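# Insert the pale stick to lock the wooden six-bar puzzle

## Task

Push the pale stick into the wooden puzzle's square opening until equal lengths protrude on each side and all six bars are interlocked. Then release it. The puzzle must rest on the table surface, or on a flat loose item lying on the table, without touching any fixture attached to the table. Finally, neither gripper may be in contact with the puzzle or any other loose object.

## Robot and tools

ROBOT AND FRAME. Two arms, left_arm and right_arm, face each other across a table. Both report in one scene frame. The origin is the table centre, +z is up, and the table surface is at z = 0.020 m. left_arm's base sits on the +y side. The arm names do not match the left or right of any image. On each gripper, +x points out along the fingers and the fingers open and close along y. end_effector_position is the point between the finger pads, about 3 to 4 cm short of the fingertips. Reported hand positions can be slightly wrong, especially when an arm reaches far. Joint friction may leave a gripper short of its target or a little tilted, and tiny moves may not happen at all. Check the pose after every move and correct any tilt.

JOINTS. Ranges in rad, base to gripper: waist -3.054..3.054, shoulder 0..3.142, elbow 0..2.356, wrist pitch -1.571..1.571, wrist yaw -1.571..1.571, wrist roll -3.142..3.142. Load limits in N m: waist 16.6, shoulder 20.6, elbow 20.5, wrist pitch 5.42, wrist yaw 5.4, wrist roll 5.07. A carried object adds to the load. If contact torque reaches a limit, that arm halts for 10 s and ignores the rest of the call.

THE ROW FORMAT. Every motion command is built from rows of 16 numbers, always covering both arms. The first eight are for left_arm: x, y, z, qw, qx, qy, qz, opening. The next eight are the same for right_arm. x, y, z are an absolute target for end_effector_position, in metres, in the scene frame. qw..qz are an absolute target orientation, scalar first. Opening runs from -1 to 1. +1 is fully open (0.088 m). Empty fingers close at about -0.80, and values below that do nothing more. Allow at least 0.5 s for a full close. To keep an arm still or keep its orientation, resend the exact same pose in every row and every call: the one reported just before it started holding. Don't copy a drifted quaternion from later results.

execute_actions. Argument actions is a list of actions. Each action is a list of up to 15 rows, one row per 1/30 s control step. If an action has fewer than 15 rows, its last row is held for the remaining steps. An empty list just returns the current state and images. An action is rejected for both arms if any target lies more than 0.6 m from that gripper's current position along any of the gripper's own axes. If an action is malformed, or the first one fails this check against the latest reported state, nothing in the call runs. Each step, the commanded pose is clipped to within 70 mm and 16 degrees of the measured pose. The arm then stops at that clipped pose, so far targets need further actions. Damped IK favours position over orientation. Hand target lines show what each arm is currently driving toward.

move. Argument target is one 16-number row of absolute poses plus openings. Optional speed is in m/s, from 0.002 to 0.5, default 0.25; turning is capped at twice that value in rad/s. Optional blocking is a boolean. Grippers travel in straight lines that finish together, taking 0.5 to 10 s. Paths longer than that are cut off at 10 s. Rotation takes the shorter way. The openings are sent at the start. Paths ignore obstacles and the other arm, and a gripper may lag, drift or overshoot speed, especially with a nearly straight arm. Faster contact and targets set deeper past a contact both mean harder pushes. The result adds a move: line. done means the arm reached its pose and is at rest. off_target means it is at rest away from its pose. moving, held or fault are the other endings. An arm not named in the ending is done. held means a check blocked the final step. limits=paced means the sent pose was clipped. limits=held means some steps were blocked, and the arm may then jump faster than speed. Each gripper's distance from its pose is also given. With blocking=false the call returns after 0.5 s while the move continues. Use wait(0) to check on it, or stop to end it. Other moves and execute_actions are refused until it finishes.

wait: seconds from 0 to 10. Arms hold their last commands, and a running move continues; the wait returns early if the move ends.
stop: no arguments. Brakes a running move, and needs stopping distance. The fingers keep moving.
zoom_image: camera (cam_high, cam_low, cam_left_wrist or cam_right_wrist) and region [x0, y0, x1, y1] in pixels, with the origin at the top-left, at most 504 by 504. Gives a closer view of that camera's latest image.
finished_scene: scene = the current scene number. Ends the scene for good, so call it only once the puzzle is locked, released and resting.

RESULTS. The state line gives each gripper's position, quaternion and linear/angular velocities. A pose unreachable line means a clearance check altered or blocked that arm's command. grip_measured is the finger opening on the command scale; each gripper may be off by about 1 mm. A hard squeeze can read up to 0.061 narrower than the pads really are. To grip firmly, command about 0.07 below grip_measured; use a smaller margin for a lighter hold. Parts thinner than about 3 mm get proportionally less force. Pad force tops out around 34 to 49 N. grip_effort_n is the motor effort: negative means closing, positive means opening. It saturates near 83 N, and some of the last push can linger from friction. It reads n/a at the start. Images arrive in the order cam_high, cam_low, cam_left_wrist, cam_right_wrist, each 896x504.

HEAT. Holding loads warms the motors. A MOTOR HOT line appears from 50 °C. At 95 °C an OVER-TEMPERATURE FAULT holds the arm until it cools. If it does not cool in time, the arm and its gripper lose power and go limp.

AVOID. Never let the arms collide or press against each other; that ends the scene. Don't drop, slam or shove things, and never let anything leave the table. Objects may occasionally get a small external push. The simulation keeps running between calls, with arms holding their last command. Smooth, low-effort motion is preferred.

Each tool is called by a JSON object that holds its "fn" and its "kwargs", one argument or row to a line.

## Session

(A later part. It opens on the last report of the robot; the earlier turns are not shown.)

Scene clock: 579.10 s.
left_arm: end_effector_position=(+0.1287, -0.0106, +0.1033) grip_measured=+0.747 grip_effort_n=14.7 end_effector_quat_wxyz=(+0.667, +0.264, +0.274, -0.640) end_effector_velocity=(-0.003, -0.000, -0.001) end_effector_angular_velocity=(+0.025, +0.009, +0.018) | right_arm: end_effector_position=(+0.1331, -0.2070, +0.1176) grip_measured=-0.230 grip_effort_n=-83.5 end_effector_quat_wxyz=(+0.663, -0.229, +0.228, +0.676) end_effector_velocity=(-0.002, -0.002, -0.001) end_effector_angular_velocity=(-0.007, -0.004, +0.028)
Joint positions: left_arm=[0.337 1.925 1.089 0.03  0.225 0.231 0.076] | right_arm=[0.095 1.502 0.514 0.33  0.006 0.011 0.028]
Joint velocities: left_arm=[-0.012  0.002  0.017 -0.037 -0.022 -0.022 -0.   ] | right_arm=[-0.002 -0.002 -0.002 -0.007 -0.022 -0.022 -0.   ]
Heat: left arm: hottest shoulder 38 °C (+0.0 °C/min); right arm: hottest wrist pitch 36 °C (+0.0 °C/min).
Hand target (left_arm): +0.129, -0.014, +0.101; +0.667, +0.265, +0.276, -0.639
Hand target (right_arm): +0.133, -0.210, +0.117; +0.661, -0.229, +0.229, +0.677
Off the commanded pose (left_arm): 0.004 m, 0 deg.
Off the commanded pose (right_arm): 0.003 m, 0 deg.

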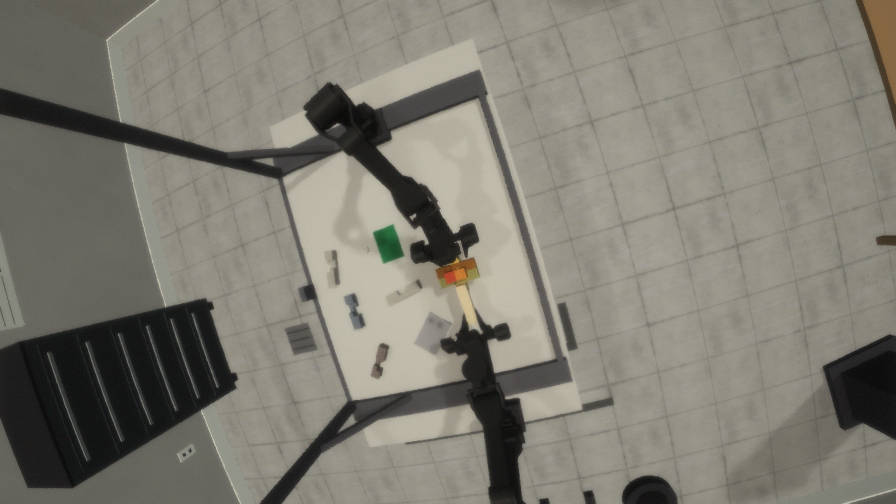

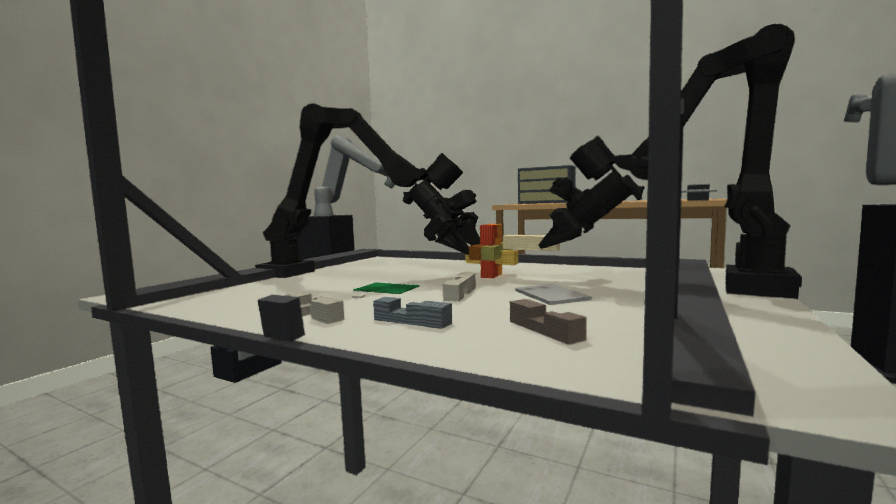

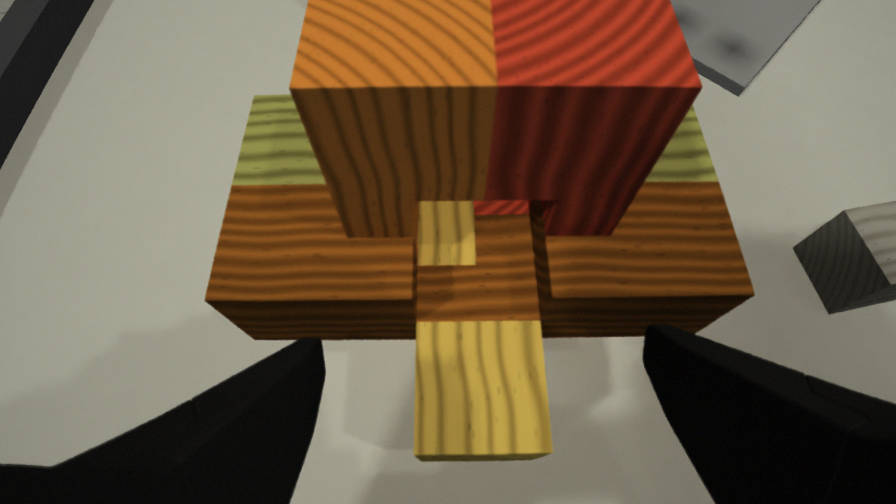

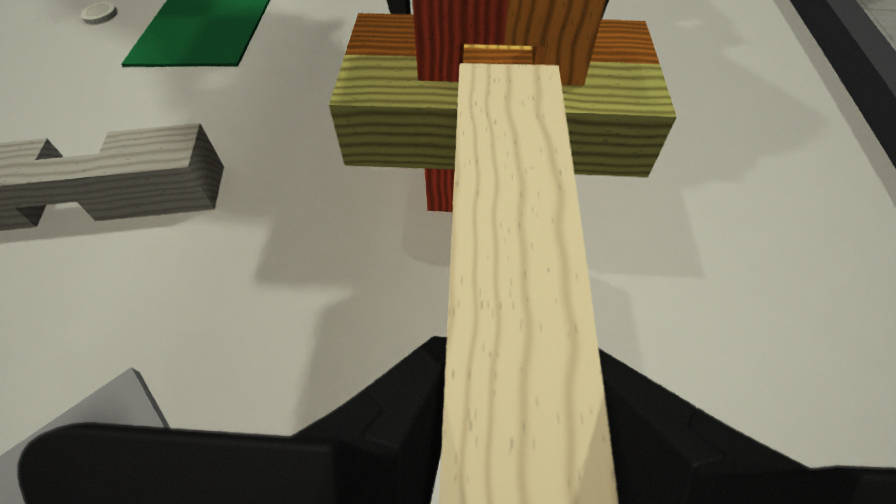

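{"fn": "execute_actions", "kwargs": {
  "actions": [
    [[0.1287,-0.0139,0.1012,0.66737,0.26463,0.27643,-0.63887,0.75,0.1332,-0.210,0.117,0.6612,-0.2291,0.2290,0.6768,-0.31],[0.1287,-0.0141,0.1014,0.66737,0.26463,0.27643,-0.63887,0.75,0.1332,-0.210,0.117,0.6612,-0.2291,0.2290,0.6768,-0.31],[0.1287,-0.0143,0.1016,0.66737,0.26463,0.27643,-0.63887,0.75,0.1332,-0.210,0.117,0.6612,-0.2291,0.2290,0.6768,-0.31],[0.1287,-0.0145,0.1018,0.66737,0.26463,0.27643,-0.63887,0.75,0.1332,-0.210,0.117,0.6612,-0.2291,0.2290,0.6768,-0.31],[0.1287,-0.0147,0.1020,0.66737,0.26463,0.27643,-0.63887,0.75,0.1332,-0.210,0.117,0.6612,-0.2291,0.2290,0.6768,-0.31],[0.1287,-0.0149,0.1021,0.66737,0.26463,0.27643,-0.63887,0.75,0.1332,-0.210,0.117,0.6612,-0.2291,0.2290,0.6768,-0.31],[0.1287,-0.0151,0.1022,0.66737,0.26463,0.27643,-0.63887,0.75,0.1332,-0.210,0.117,0.6612,-0.2291,0.2290,0.6768,-0.31],[0.1287,-0.0153,0.1023,0.66737,0.26463,0.27643,-0.63887,0.75,0.1332,-0.210,0.117,0.6612,-0.2291,0.2290,0.6768,-0.31],[0.1287,-0.0155,0.1024,0.66737,0.26463,0.27643,-0.63887,0.75,0.1332,-0.210,0.117,0.6612,-0.2291,0.2290,0.6768,-0.31],[0.1287,-0.0157,0.1025,0.66737,0.26463,0.27643,-0.63887,0.75,0.1332,-0.210,0.117,0.6612,-0.2291,0.2290,0.6768,-0.31],[0.1287,-0.0159,0.1026,0.66737,0.26463,0.27643,-0.63887,0.75,0.1332,-0.210,0.117,0.6612,-0.2291,0.2290,0.6768,-0.31],[0.1287,-0.0161,0.1027,0.66737,0.26463,0.27643,-0.63887,0.75,0.1332,-0.210,0.117,0.6612,-0.2291,0.2290,0.6768,-0.31],[0.1287,-0.0163,0.1028,0.66737,0.26463,0.27643,-0.63887,0.75,0.1332,-0.210,0.117,0.6612,-0.2291,0.2290,0.6768,-0.31],[0.1287,-0.0165,0.1029,0.66737,0.26463,0.27643,-0.63887,0.75,0.1332,-0.210,0.117,0.6612,-0.2291,0.2290,0.6768,-0.31],[0.1287,-0.0167,0.1030,0.66737,0.26463,0.27643,-0.63887,0.75,0.1332,-0.210,0.117,0.6612,-0.2291,0.2290,0.6768,-0.31]],
    [[0.1287,-0.0167,0.1030,0.66737,0.26463,0.27643,-0.63887,0.75,0.1332,-0.210,0.117,0.6612,-0.2291,0.2290,0.6768,-0.31]]
  ]
}}

Scene clock: 588.67 s.
left_arm: end_effector_position=(+0.1286, -0.0138, +0.1065) grip_measured=+0.747 grip_effort_n=14.7 end_effector_quat_wxyz=(+0.668, +0.264, +0.273, -0.640) end_effector_velocity=(-0.001, +0.002, -0.001) end_effector_angular_velocity=(+0.008, +0.003, +0.008) | right_arm: end_effector_position=(+0.1331, -0.2070, +0.1177) grip_measured=-0.230 grip_effort_n=-83.5 end_effector_quat_wxyz=(+0.663, -0.229, +0.228, +0.676) end_effector_velocity=(+0.000, -0.004, -0.005) end_effector_angular_velocity=(-0.027, -0.011, +0.001)
Joint positions: left_arm=[0.334 1.927 1.107 0.016 0.222 0.229 0.076] | right_arm=[0.095 1.502 0.514 0.33  0.006 0.011 0.028]
Joint velocities: left_arm=[-0.002 -0.002 -0.002 -0.007 -0.007 -0.007 -0.   ] | right_arm=[ 0.002  0.002 -0.002 -0.022  0.007 -0.007 -0.   ]
Heat: left arm: hottest shoulder 38 °C (+0.0 °C/min); right arm: hottest wrist pitch 36 °C (+0.0 °C/min).
Hand target (left_arm): +0.129, -0.017, +0.103; +0.668, +0.265, +0.276, -0.639
Hand target (right_arm): +0.133, -0.210, +0.117; +0.661, -0.229, +0.229, +0.677
Off the commanded pose (left_arm): 0.005 m, 0 deg.
Off the commanded pose (right_arm): 0.003 m, 0 deg.

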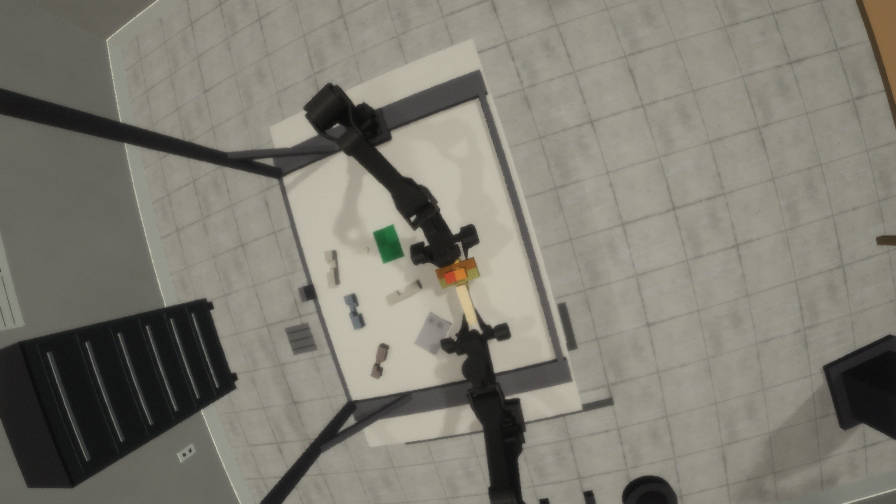

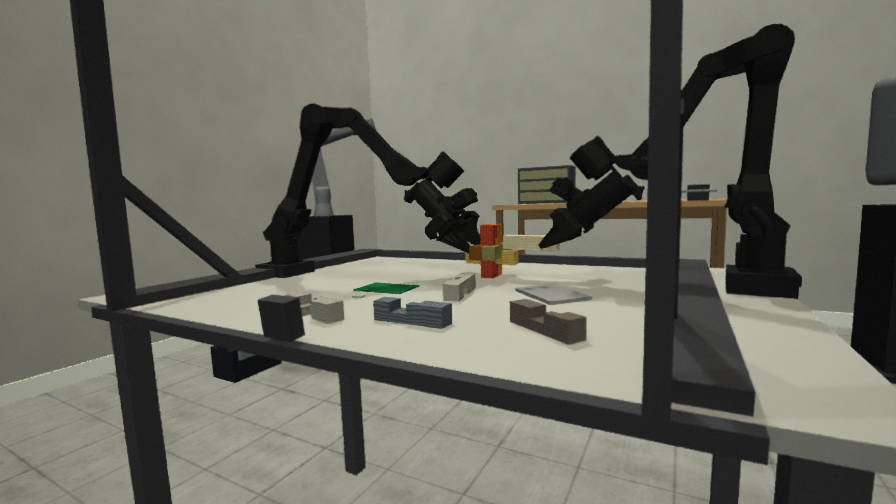

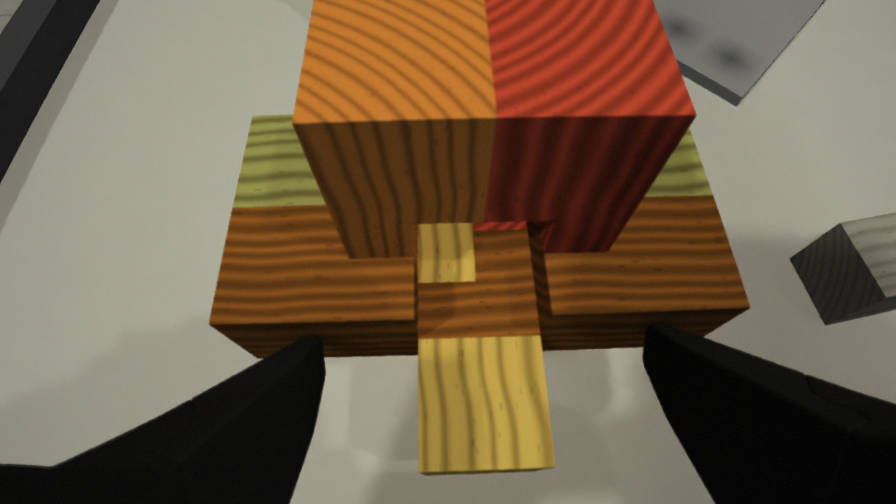

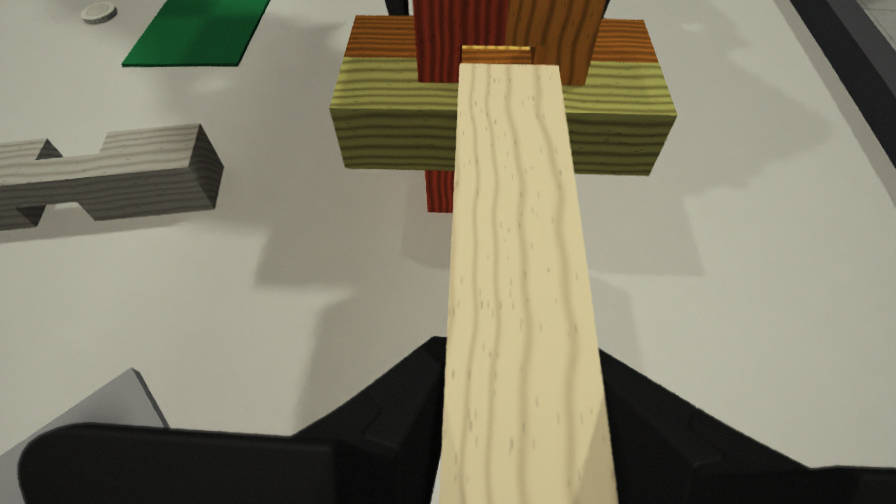

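{"fn": "zoom_image", "kwargs": {
  "camera": "cam_right_wrist",
  "region": [430, 0, 590, 120]
}}

{"fn": "zoom_image", "kwargs": {
  "camera": "cam_low",
  "region": [460, 215, 570, 280]
}}

Region (430, 0, 590, 120) of cam_right_wrist's 896x504 image, scaled by 3.150, with more detail than that image has; it fills the top 378 rows of this view, and the rest is white.

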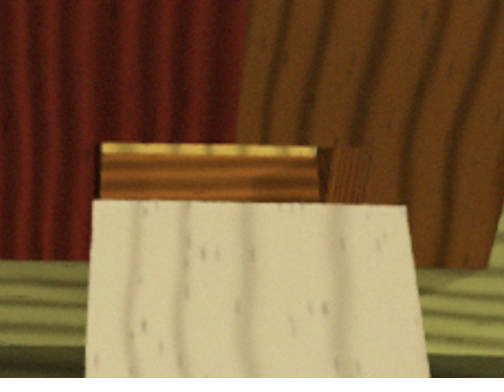

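Region (460, 215, 570, 280) of cam_low's 896x504 image, scaled by 4.582, with more detail than that image has; it fills the top 298 rows of this view, and the rest is white.

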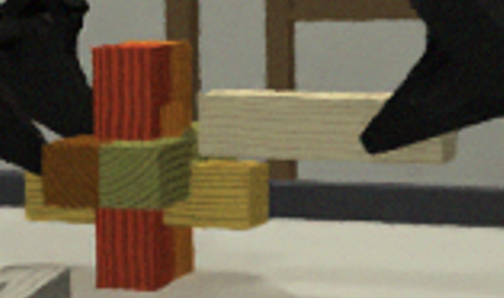

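{"fn": "execute_actions", "kwargs": {
  "actions": [
    [[0.1287,-0.0167,0.1030,0.66737,0.26463,0.27643,-0.63887,0.75,0.1332,-0.2095,0.1167,0.6612,-0.2291,0.2290,0.6768,-0.31],[0.1287,-0.0167,0.1030,0.66737,0.26463,0.27643,-0.63887,0.75,0.1332,-0.2090,0.1164,0.6612,-0.2291,0.2290,0.6768,-0.31],[0.1287,-0.0167,0.1030,0.66737,0.26463,0.27643,-0.63887,0.75,0.1332,-0.2085,0.1161,0.6612,-0.2291,0.2290,0.6768,-0.31],[0.1287,-0.0167,0.1030,0.66737,0.26463,0.27643,-0.63887,0.75,0.1332,-0.2080,0.1158,0.6612,-0.2291,0.2290,0.6768,-0.31],[0.1287,-0.0167,0.1030,0.66737,0.26463,0.27643,-0.63887,0.75,0.1332,-0.2075,0.1155,0.6612,-0.2291,0.2290,0.6768,-0.31],[0.1287,-0.0167,0.1030,0.66737,0.26463,0.27643,-0.63887,0.75,0.1331,-0.2070,0.1152,0.6612,-0.2291,0.2290,0.6768,-0.31],[0.1287,-0.0167,0.1030,0.66737,0.26463,0.27643,-0.63887,0.75,0.1331,-0.2065,0.1149,0.6612,-0.2291,0.2290,0.6768,-0.31],[0.1287,-0.0167,0.1030,0.66737,0.26463,0.27643,-0.63887,0.75,0.1331,-0.2060,0.1146,0.6612,-0.2291,0.2290,0.6768,-0.31],[0.1287,-0.0167,0.1030,0.66737,0.26463,0.27643,-0.63887,0.75,0.1331,-0.2055,0.1143,0.6612,-0.2291,0.2290,0.6768,-0.31],[0.1287,-0.0167,0.1030,0.66737,0.26463,0.27643,-0.63887,0.75,0.1331,-0.2050,0.1140,0.6612,-0.2291,0.2290,0.6768,-0.31],[0.1287,-0.0167,0.1030,0.66737,0.26463,0.27643,-0.63887,0.75,0.1331,-0.2045,0.1138,0.6612,-0.2291,0.2290,0.6768,-0.31],[0.1287,-0.0167,0.1030,0.66737,0.26463,0.27643,-0.63887,0.75,0.1331,-0.2040,0.1136,0.6612,-0.2291,0.2290,0.6768,-0.31],[0.1287,-0.0167,0.1030,0.66737,0.26463,0.27643,-0.63887,0.75,0.1331,-0.2035,0.1134,0.6612,-0.2291,0.2290,0.6768,-0.31],[0.1287,-0.0167,0.1030,0.66737,0.26463,0.27643,-0.63887,0.75,0.1331,-0.2030,0.1132,0.6612,-0.2291,0.2290,0.6768,-0.31],[0.1287,-0.0167,0.1030,0.66737,0.26463,0.27643,-0.63887,0.75,0.1331,-0.2025,0.1130,0.6612,-0.2291,0.2290,0.6768,-0.31]],
    [[0.1287,-0.0167,0.1030,0.66737,0.26463,0.27643,-0.63887,0.75,0.1330,-0.2021,0.1130,0.6612,-0.2291,0.2290,0.6768,-0.31],[0.1287,-0.0167,0.1030,0.66737,0.26463,0.27643,-0.63887,0.75,0.1330,-0.2017,0.1130,0.6612,-0.2291,0.2290,0.6768,-0.31],[0.1287,-0.0167,0.1030,0.66737,0.26463,0.27643,-0.63887,0.75,0.1330,-0.2013,0.1130,0.6612,-0.2291,0.2290,0.6768,-0.31],[0.1287,-0.0167,0.1030,0.66737,0.26463,0.27643,-0.63887,0.75,0.1330,-0.2009,0.1130,0.6612,-0.2291,0.2290,0.6768,-0.31],[0.1287,-0.0167,0.1030,0.66737,0.26463,0.27643,-0.63887,0.75,0.1330,-0.2005,0.1130,0.6612,-0.2291,0.2290,0.6768,-0.31],[0.1287,-0.0167,0.1030,0.66737,0.26463,0.27643,-0.63887,0.75,0.1330,-0.2001,0.1130,0.6612,-0.2291,0.2290,0.6768,-0.31],[0.1287,-0.0167,0.1030,0.66737,0.26463,0.27643,-0.63887,0.75,0.1330,-0.1997,0.1130,0.6612,-0.2291,0.2290,0.6768,-0.31],[0.1287,-0.0167,0.1030,0.66737,0.26463,0.27643,-0.63887,0.75,0.1330,-0.1993,0.1130,0.6612,-0.2291,0.2290,0.6768,-0.31],[0.1287,-0.0167,0.1030,0.66737,0.26463,0.27643,-0.63887,0.75,0.1330,-0.1989,0.1130,0.6612,-0.2291,0.2290,0.6768,-0.31],[0.1287,-0.0167,0.1030,0.66737,0.26463,0.27643,-0.63887,0.75,0.1330,-0.1985,0.1130,0.6612,-0.2291,0.2290,0.6768,-0.31],[0.1287,-0.0167,0.1030,0.66737,0.26463,0.27643,-0.63887,0.75,0.1330,-0.1981,0.1130,0.6612,-0.2291,0.2290,0.6768,-0.31],[0.1287,-0.0167,0.1030,0.66737,0.26463,0.27643,-0.63887,0.75,0.1330,-0.1977,0.1130,0.6612,-0.2291,0.2290,0.6768,-0.31],[0.1287,-0.0167,0.1030,0.66737,0.26463,0.27643,-0.63887,0.75,0.1330,-0.1973,0.1130,0.6612,-0.2291,0.2290,0.6768,-0.31],[0.1287,-0.0167,0.1030,0.66737,0.26463,0.27643,-0.63887,0.75,0.1329,-0.1969,0.1130,0.6612,-0.2291,0.2290,0.6768,-0.31],[0.1287,-0.0167,0.1030,0.66737,0.26463,0.27643,-0.63887,0.75,0.1329,-0.1965,0.1130,0.6612,-0.2291,0.2290,0.6768,-0.31]],
    [[0.1287,-0.0167,0.1030,0.66737,0.26463,0.27643,-0.63887,0.75,0.1329,-0.1961,0.1130,0.6612,-0.2291,0.2290,0.6768,-0.31],[0.1287,-0.0167,0.1030,0.66737,0.26463,0.27643,-0.63887,0.75,0.1329,-0.1957,0.1130,0.6612,-0.2291,0.2290,0.6768,-0.31],[0.1287,-0.0167,0.1030,0.66737,0.26463,0.27643,-0.63887,0.75,0.1329,-0.1953,0.1130,0.6612,-0.2291,0.2290,0.6768,-0.31],[0.1287,-0.0167,0.1030,0.66737,0.26463,0.27643,-0.63887,0.75,0.1329,-0.1949,0.1130,0.6612,-0.2291,0.2290,0.6768,-0.31],[0.1287,-0.0167,0.1030,0.66737,0.26463,0.27643,-0.63887,0.75,0.1329,-0.1945,0.1130,0.6612,-0.2291,0.2290,0.6768,-0.31],[0.1287,-0.0167,0.1030,0.66737,0.26463,0.27643,-0.63887,0.75,0.1329,-0.1941,0.1130,0.6612,-0.2291,0.2290,0.6768,-0.31],[0.1287,-0.0167,0.1030,0.66737,0.26463,0.27643,-0.63887,0.75,0.1329,-0.1937,0.1130,0.6612,-0.2291,0.2290,0.6768,-0.31],[0.1287,-0.0167,0.1030,0.66737,0.26463,0.27643,-0.63887,0.75,0.1329,-0.1933,0.1130,0.6612,-0.2291,0.2290,0.6768,-0.31],[0.1287,-0.0167,0.1030,0.66737,0.26463,0.27643,-0.63887,0.75,0.1329,-0.1930,0.1130,0.6612,-0.2291,0.2290,0.6768,-0.31]]
  ]
}}

{"fn": "zoom_image", "kwargs": {
  "camera": "cam_right_wrist",
  "region": [430, 0, 590, 120]
}}

{"fn": "zoom_image", "kwargs": {
  "camera": "cam_low",
  "region": [460, 215, 570, 280]
}}

Scene clock: 618.93 s.
left_arm: end_effector_position=(+0.1285, -0.0138, +0.1066) grip_measured=+0.747 grip_effort_n=14.7 end_effector_quat_wxyz=(+0.668, +0.264, +0.274, -0.640) end_effector_velocity=(-0.001, +0.002, -0.003) end_effector_angular_velocity=(+0.013, +0.005, +0.008) | right_arm: end_effector_position=(+0.1327, -0.1966, +0.1123) grip_measured=-0.230 grip_effort_n=-83.5 end_effector_quat_wxyz=(+0.662, -0.230, +0.230, +0.675) end_effector_velocity=(-0.002, -0.004, -0.004) end_effector_angular_velocity=(-0.022, +0.010, +0.004)
Joint positions: left_arm=[0.333 1.927 1.108 0.014 0.222 0.228 0.076] | right_arm=[0.095 1.563 0.546 0.353 0.004 0.011 0.028]
Joint velocities: left_arm=[-0.002  0.002 -0.002 -0.007 -0.007 -0.007  0.   ] | right_arm=[ 0.002 -0.002 -0.002 -0.022 -0.007  0.007  0.   ]
Heat: left arm: hottest elbow 38 °C (+1.0 °C/min); right arm: hottest wrist pitch 36 °C (+0.0 °C/min).
Hand target (left_arm): +0.129, -0.017, +0.103; +0.667, +0.265, +0.276, -0.639
Hand target (right_arm): +0.133, -0.193, +0.113; +0.661, -0.229, +0.229, +0.677
Off the commanded pose (left_arm): 0.005 m, 0 deg.
Off the commanded pose (right_arm): 0.004 m, 0 deg.

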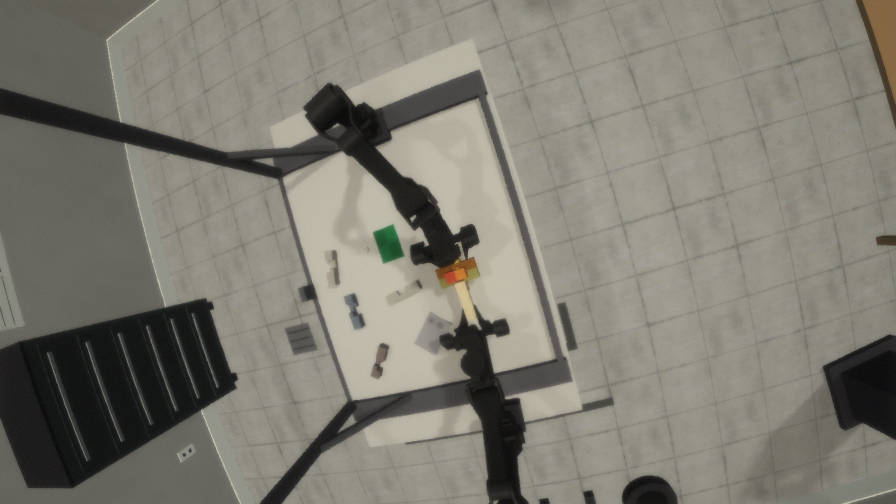

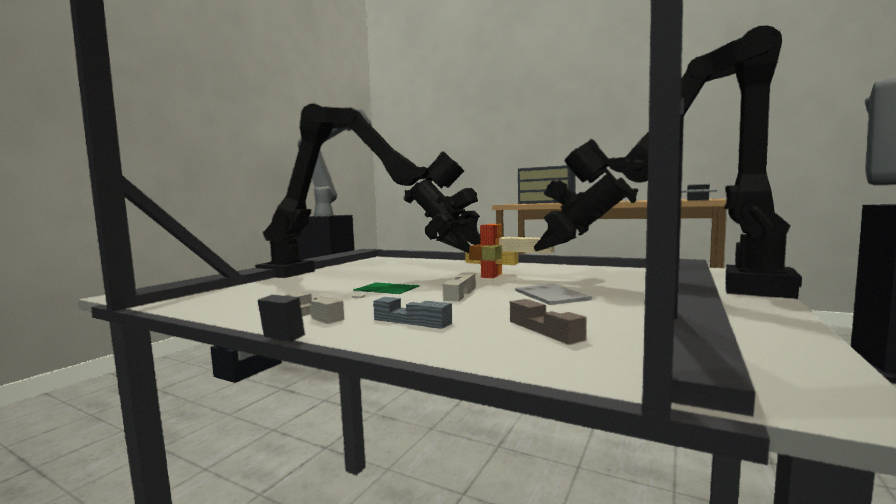

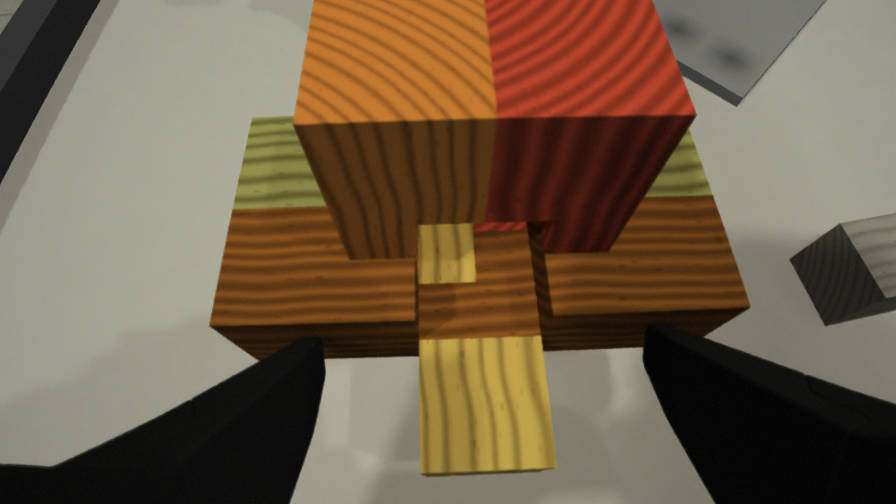

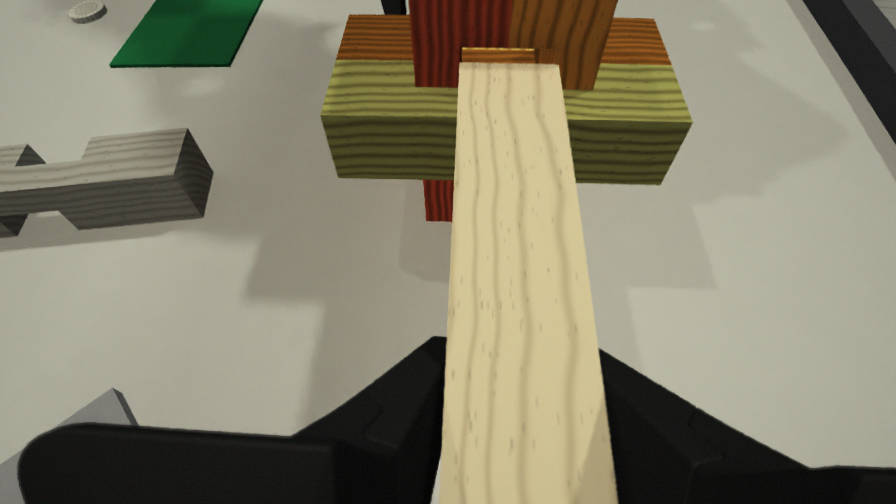

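Region (430, 0, 590, 120) of cam_right_wrist's 896x504 image, scaled by 3.150, with more detail than that image has; it fills the top 378 rows of this view, and the rest is white.

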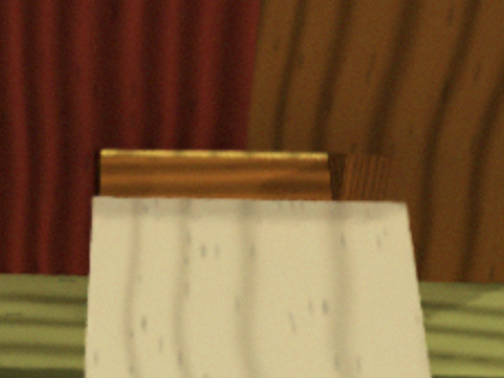

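Region (460, 215, 570, 280) of cam_low's 896x504 image, scaled by 4.582, with more detail than that image has; it fills the top 298 rows of this view, and the rest is white.

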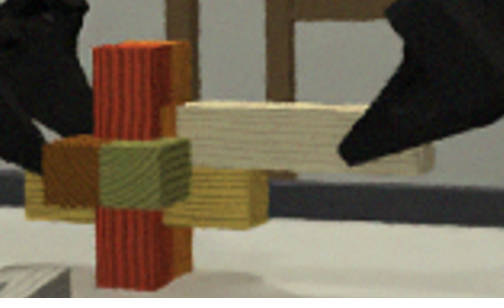

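{"fn": "execute_actions", "kwargs": {
  "actions": [
    [[0.1287,-0.0167,0.1030,0.66737,0.26463,0.27643,-0.63887,0.75,0.1329,-0.1926,0.1128,0.6611,-0.2293,0.2292,0.6767,-0.31],[0.1287,-0.0167,0.1030,0.66737,0.26463,0.27643,-0.63887,0.75,0.1329,-0.1922,0.1126,0.6610,-0.2295,0.2294,0.6767,-0.31],[0.1287,-0.0167,0.1030,0.66737,0.26463,0.27643,-0.63887,0.75,0.1329,-0.1918,0.1124,0.6610,-0.2297,0.2296,0.6766,-0.31],[0.1287,-0.0167,0.1030,0.66737,0.26463,0.27643,-0.63887,0.75,0.1328,-0.1914,0.1122,0.6609,-0.2299,0.2298,0.6765,-0.31],[0.1287,-0.0167,0.1030,0.66737,0.26463,0.27643,-0.63887,0.75,0.1328,-0.1910,0.1120,0.6608,-0.2301,0.2300,0.6765,-0.31],[0.1287,-0.0167,0.1030,0.66737,0.26463,0.27643,-0.63887,0.75,0.1328,-0.1906,0.1118,0.6607,-0.2303,0.2302,0.6764,-0.31],[0.1287,-0.0167,0.1030,0.66737,0.26463,0.27643,-0.63887,0.75,0.1328,-0.1902,0.1116,0.6607,-0.2305,0.2304,0.6763,-0.31],[0.1287,-0.0167,0.1030,0.66737,0.26463,0.27643,-0.63887,0.75,0.1328,-0.1898,0.1114,0.6606,-0.2307,0.2306,0.6763,-0.31],[0.1287,-0.0167,0.1030,0.66737,0.26463,0.27643,-0.63887,0.75,0.1328,-0.1894,0.1112,0.6605,-0.2309,0.2308,0.6762,-0.31],[0.1287,-0.0167,0.1030,0.66737,0.26463,0.27643,-0.63887,0.75,0.1328,-0.1890,0.1110,0.6604,-0.2311,0.2310,0.6761,-0.31],[0.1287,-0.0167,0.1030,0.66737,0.26463,0.27643,-0.63887,0.75,0.1328,-0.1886,0.1109,0.6604,-0.2313,0.2312,0.6760,-0.31],[0.1287,-0.0167,0.1030,0.66737,0.26463,0.27643,-0.63887,0.75,0.1328,-0.1882,0.1108,0.6603,-0.2314,0.2313,0.6760,-0.31],[0.1287,-0.0167,0.1030,0.66737,0.26463,0.27643,-0.63887,0.75,0.1328,-0.1878,0.1107,0.6603,-0.2314,0.2313,0.6760,-0.31],[0.1287,-0.0167,0.1030,0.66737,0.26463,0.27643,-0.63887,0.75,0.1328,-0.1874,0.1106,0.6603,-0.2314,0.2313,0.6760,-0.31],[0.1287,-0.0167,0.1030,0.66737,0.26463,0.27643,-0.63887,0.75,0.1328,-0.1870,0.1105,0.6603,-0.2314,0.2313,0.6760,-0.31]],
    [[0.1287,-0.0167,0.1030,0.66737,0.26463,0.27643,-0.63887,0.75,0.1328,-0.1870,0.1105,0.6603,-0.2314,0.2313,0.6760,-0.31]]
  ]
}}

{"fn": "zoom_image", "kwargs": {
  "camera": "cam_right_wrist",
  "region": [430, 0, 590, 120]
}}

{"fn": "zoom_image", "kwargs": {
  "camera": "cam_low",
  "region": [460, 215, 570, 280]
}}

Scene clock: 632.40 s.
left_arm: end_effector_position=(+0.1285, -0.0138, +0.1066) grip_measured=+0.747 grip_effort_n=14.7 end_effector_quat_wxyz=(+0.668, +0.264, +0.274, -0.640) end_effector_velocity=(-0.001, +0.002, -0.001) end_effector_angular_velocity=(+0.009, -0.008, -0.003) | right_arm: end_effector_position=(+0.1324, -0.1898, +0.1119) grip_measured=-0.230 grip_effort_n=-83.5 end_effector_quat_wxyz=(+0.661, -0.231, +0.230, +0.676) end_effector_velocity=(-0.002, +0.001, +0.003) end_effector_angular_velocity=(+0.012, +0.008, +0.019)
Joint positions: left_arm=[0.333 1.927 1.108 0.014 0.222 0.228 0.076] | right_arm=[0.095 1.59  0.572 0.354 0.004 0.01  0.028]
Joint velocities: left_arm=[-0.002 -0.002 -0.002 -0.007 -0.007  0.007 -0.   ] | right_arm=[-0.002 -0.007 -0.002  0.007 -0.022 -0.007 -0.   ]
Heat: left arm: hottest elbow 39 °C (+1.0 °C/min); right arm: hottest wrist pitch 36 °C (+0.0 °C/min).
Hand target (left_arm): +0.129, -0.017, +0.103; +0.667, +0.265, +0.276, -0.639
Hand target (right_arm): +0.133, -0.187, +0.111; +0.660, -0.231, +0.231, +0.676
Off the commanded pose (left_arm): 0.005 m, 0 deg.
Off the commanded pose (right_arm): 0.003 m, 0 deg.

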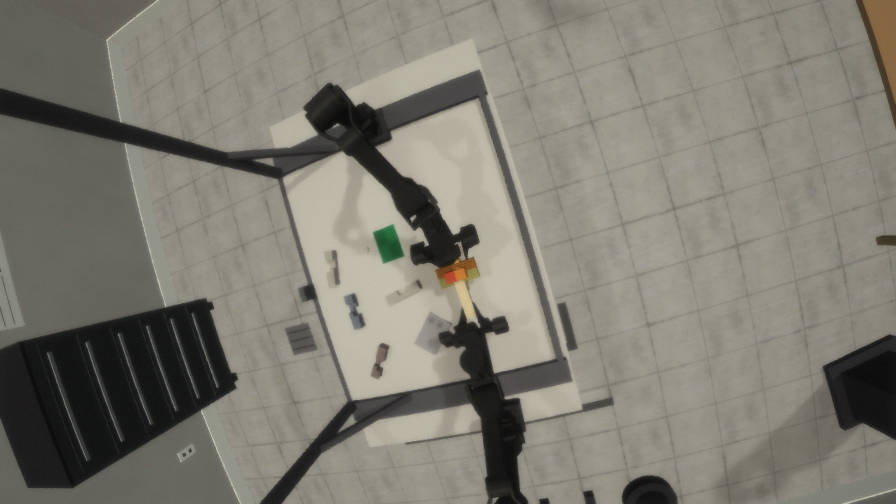

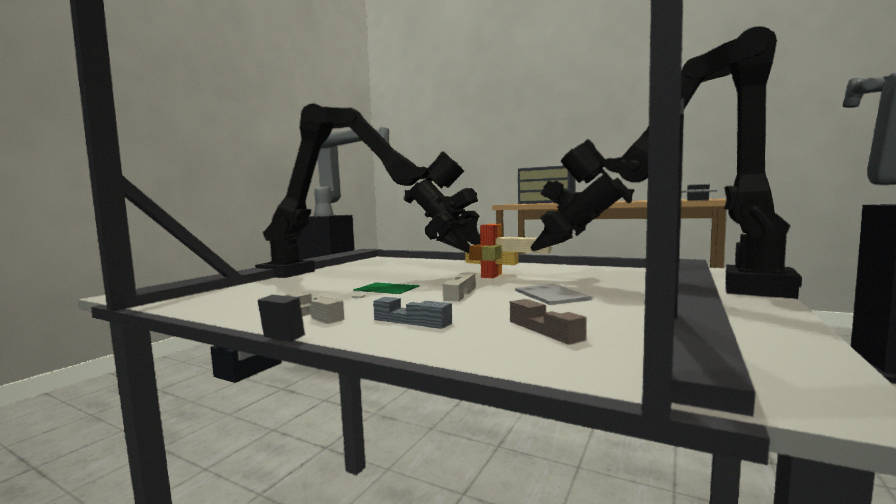

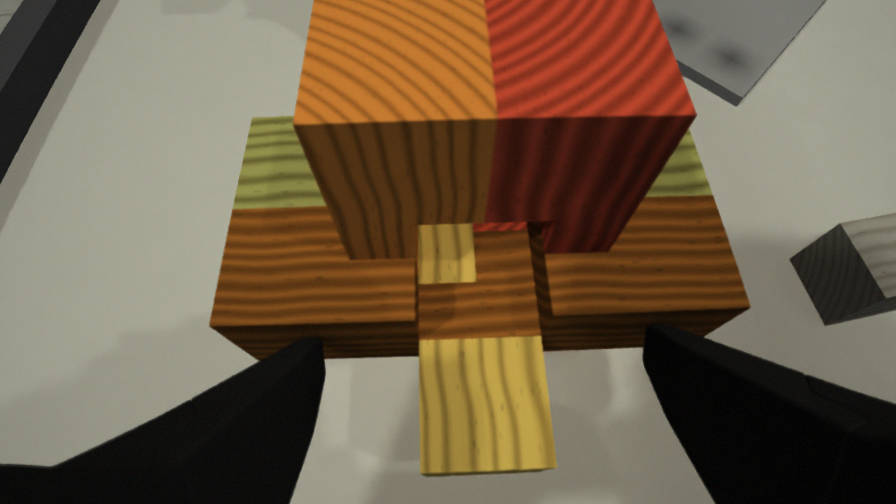

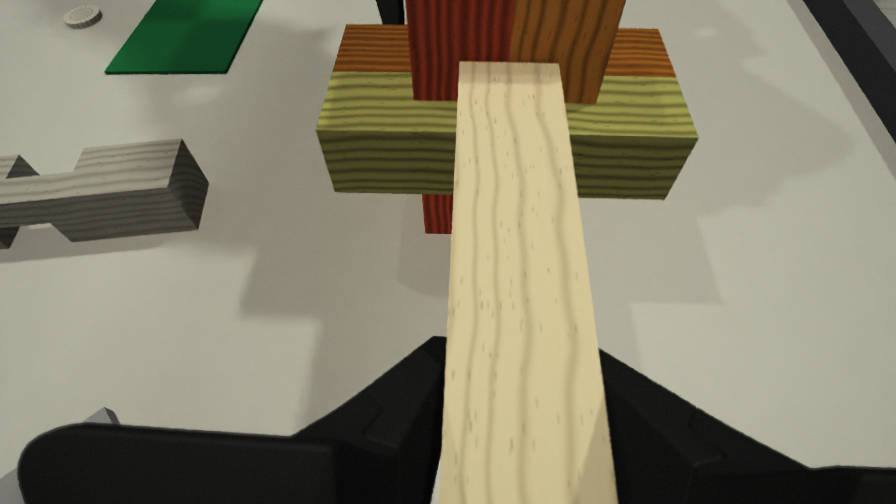

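Region (430, 0, 590, 120) of cam_right_wrist's 896x504 image, scaled by 3.150, with more detail than that image has; it fills the top 378 rows of this view, and the rest is white.

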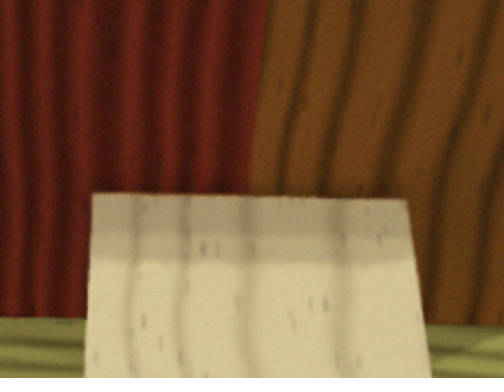

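Region (460, 215, 570, 280) of cam_low's 896x504 image, scaled by 4.582, with more detail than that image has; it fills the top 298 rows of this view, and the rest is white.

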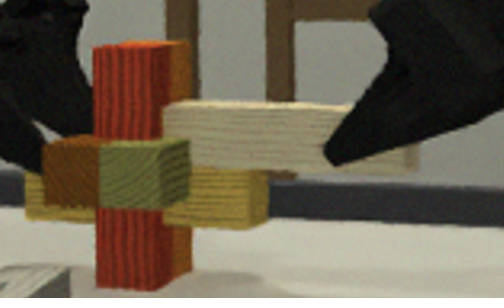

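{"fn": "execute_actions", "kwargs": {
  "actions": [
    [[0.1287,-0.0167,0.1030,0.66737,0.26463,0.27643,-0.63887,0.75,0.1328,-0.1866,0.1105,0.6603,-0.2314,0.2313,0.6760,-0.31],[0.1287,-0.0167,0.1030,0.66737,0.26463,0.27643,-0.63887,0.75,0.1327,-0.1862,0.1105,0.6603,-0.2314,0.2313,0.6760,-0.31],[0.1287,-0.0167,0.1030,0.66737,0.26463,0.27643,-0.63887,0.75,0.1327,-0.1858,0.1105,0.6603,-0.2314,0.2313,0.6760,-0.31],[0.1287,-0.0167,0.1030,0.66737,0.26463,0.27643,-0.63887,0.75,0.1327,-0.1854,0.1105,0.6603,-0.2314,0.2313,0.6760,-0.31],[0.1287,-0.0167,0.1030,0.66737,0.26463,0.27643,-0.63887,0.75,0.1327,-0.1850,0.1105,0.6603,-0.2314,0.2313,0.6760,-0.31],[0.1287,-0.0167,0.1030,0.66737,0.26463,0.27643,-0.63887,0.75,0.1327,-0.1846,0.1105,0.6603,-0.2314,0.2313,0.6760,-0.31],[0.1287,-0.0167,0.1030,0.66737,0.26463,0.27643,-0.63887,0.75,0.1327,-0.1842,0.1105,0.6603,-0.2314,0.2313,0.6760,-0.31],[0.1287,-0.0167,0.1030,0.66737,0.26463,0.27643,-0.63887,0.75,0.1327,-0.1838,0.1105,0.6603,-0.2314,0.2313,0.6760,-0.31],[0.1287,-0.0167,0.1030,0.66737,0.26463,0.27643,-0.63887,0.75,0.1327,-0.1834,0.1105,0.6603,-0.2314,0.2313,0.6760,-0.31],[0.1287,-0.0167,0.1030,0.66737,0.26463,0.27643,-0.63887,0.75,0.1327,-0.1830,0.1105,0.6603,-0.2314,0.2313,0.6760,-0.31],[0.1287,-0.0167,0.1030,0.66737,0.26463,0.27643,-0.63887,0.75,0.1327,-0.1826,0.1105,0.6603,-0.2314,0.2313,0.6760,-0.31],[0.1287,-0.0167,0.1030,0.66737,0.26463,0.27643,-0.63887,0.75,0.1327,-0.1822,0.1105,0.6603,-0.2314,0.2313,0.6760,-0.31],[0.1287,-0.0167,0.1030,0.66737,0.26463,0.27643,-0.63887,0.75,0.1327,-0.1818,0.1105,0.6603,-0.2314,0.2313,0.6760,-0.31],[0.1287,-0.0167,0.1030,0.66737,0.26463,0.27643,-0.63887,0.75,0.1327,-0.1814,0.1105,0.6603,-0.2314,0.2313,0.6760,-0.31],[0.1287,-0.0167,0.1030,0.66737,0.26463,0.27643,-0.63887,0.75,0.1326,-0.1810,0.1105,0.6603,-0.2314,0.2313,0.6760,-0.31]],
    [[0.1287,-0.0167,0.1030,0.66737,0.26463,0.27643,-0.63887,0.75,0.1326,-0.1810,0.1105,0.6603,-0.2314,0.2313,0.6760,-0.31]]
  ]
}}

{"fn": "zoom_image", "kwargs": {
  "camera": "cam_low",
  "region": [460, 215, 570, 280]
}}

Scene clock: 646.37 s.
left_arm: end_effector_position=(+0.1285, -0.0132, +0.1059) grip_measured=+0.747 grip_effort_n=14.2 end_effector_quat_wxyz=(+0.667, +0.265, +0.275, -0.639) end_effector_velocity=(-0.003, +0.001, -0.001) end_effector_angular_velocity=(+0.005, +0.013, -0.002) | right_arm: end_effector_position=(+0.1323, -0.1866, +0.1114) grip_measured=-0.230 grip_effort_n=-83.5 end_effector_quat_wxyz=(+0.661, -0.231, +0.230, +0.675) end_effector_velocity=(-0.000, -0.002, -0.003) end_effector_angular_velocity=(-0.012, -0.013, +0.017)
Joint positions: left_arm=[0.334 1.927 1.108 0.01  0.221 0.228 0.076] | right_arm=[0.095 1.603 0.585 0.353 0.004 0.01  0.028]
Joint velocities: left_arm=[-0.002 -0.002 -0.002 -0.007  0.007 -0.007 -0.   ] | right_arm=[-0.002  0.002 -0.002 -0.007 -0.007 -0.022 -0.   ]
Heat: left arm: hottest elbow 39 °C (+1.0 °C/min); right arm: hottest elbow 36 °C (+0.0 °C/min).
Hand target (left_arm): +0.129, -0.017, +0.103; +0.667, +0.265, +0.276, -0.639
Hand target (right_arm): +0.133, -0.181, +0.110; +0.660, -0.231, +0.231, +0.676
Off the commanded pose (left_arm): 0.005 m, 0 deg.
Off the commanded pose (right_arm): 0.006 m, 0 deg.

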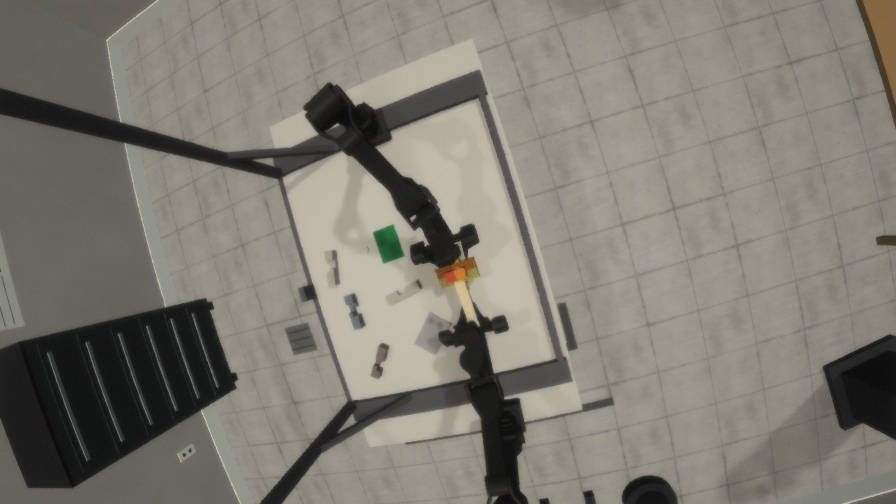

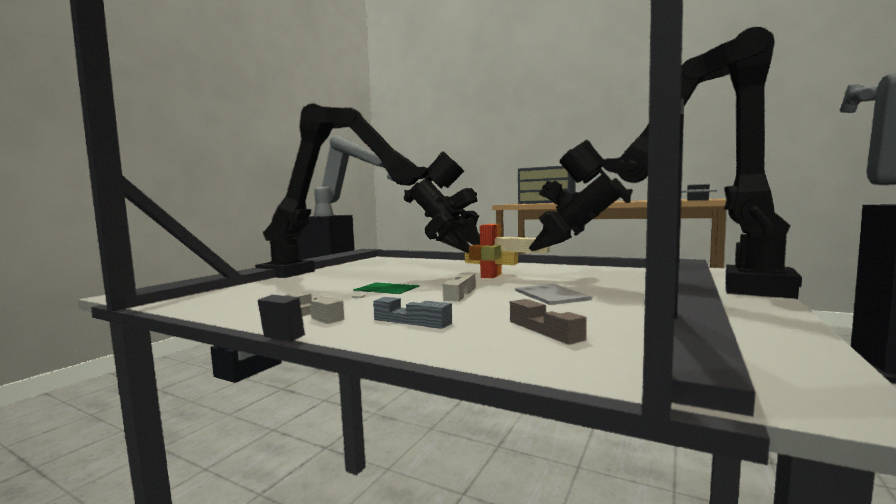

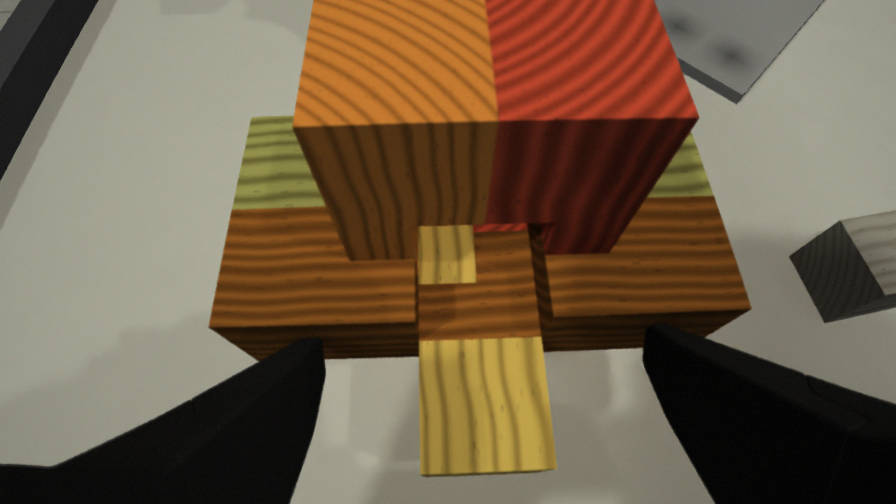

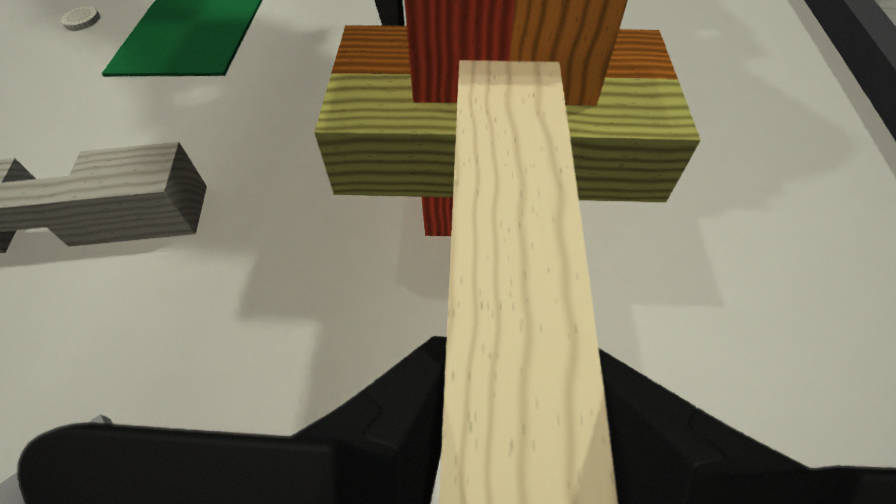

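Region (460, 215, 570, 280) of cam_low's 896x504 image, scaled by 4.582, with more detail than that image has; it fills the top 298 rows of this view, and the rest is white.

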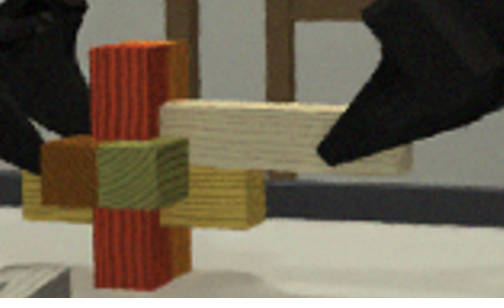

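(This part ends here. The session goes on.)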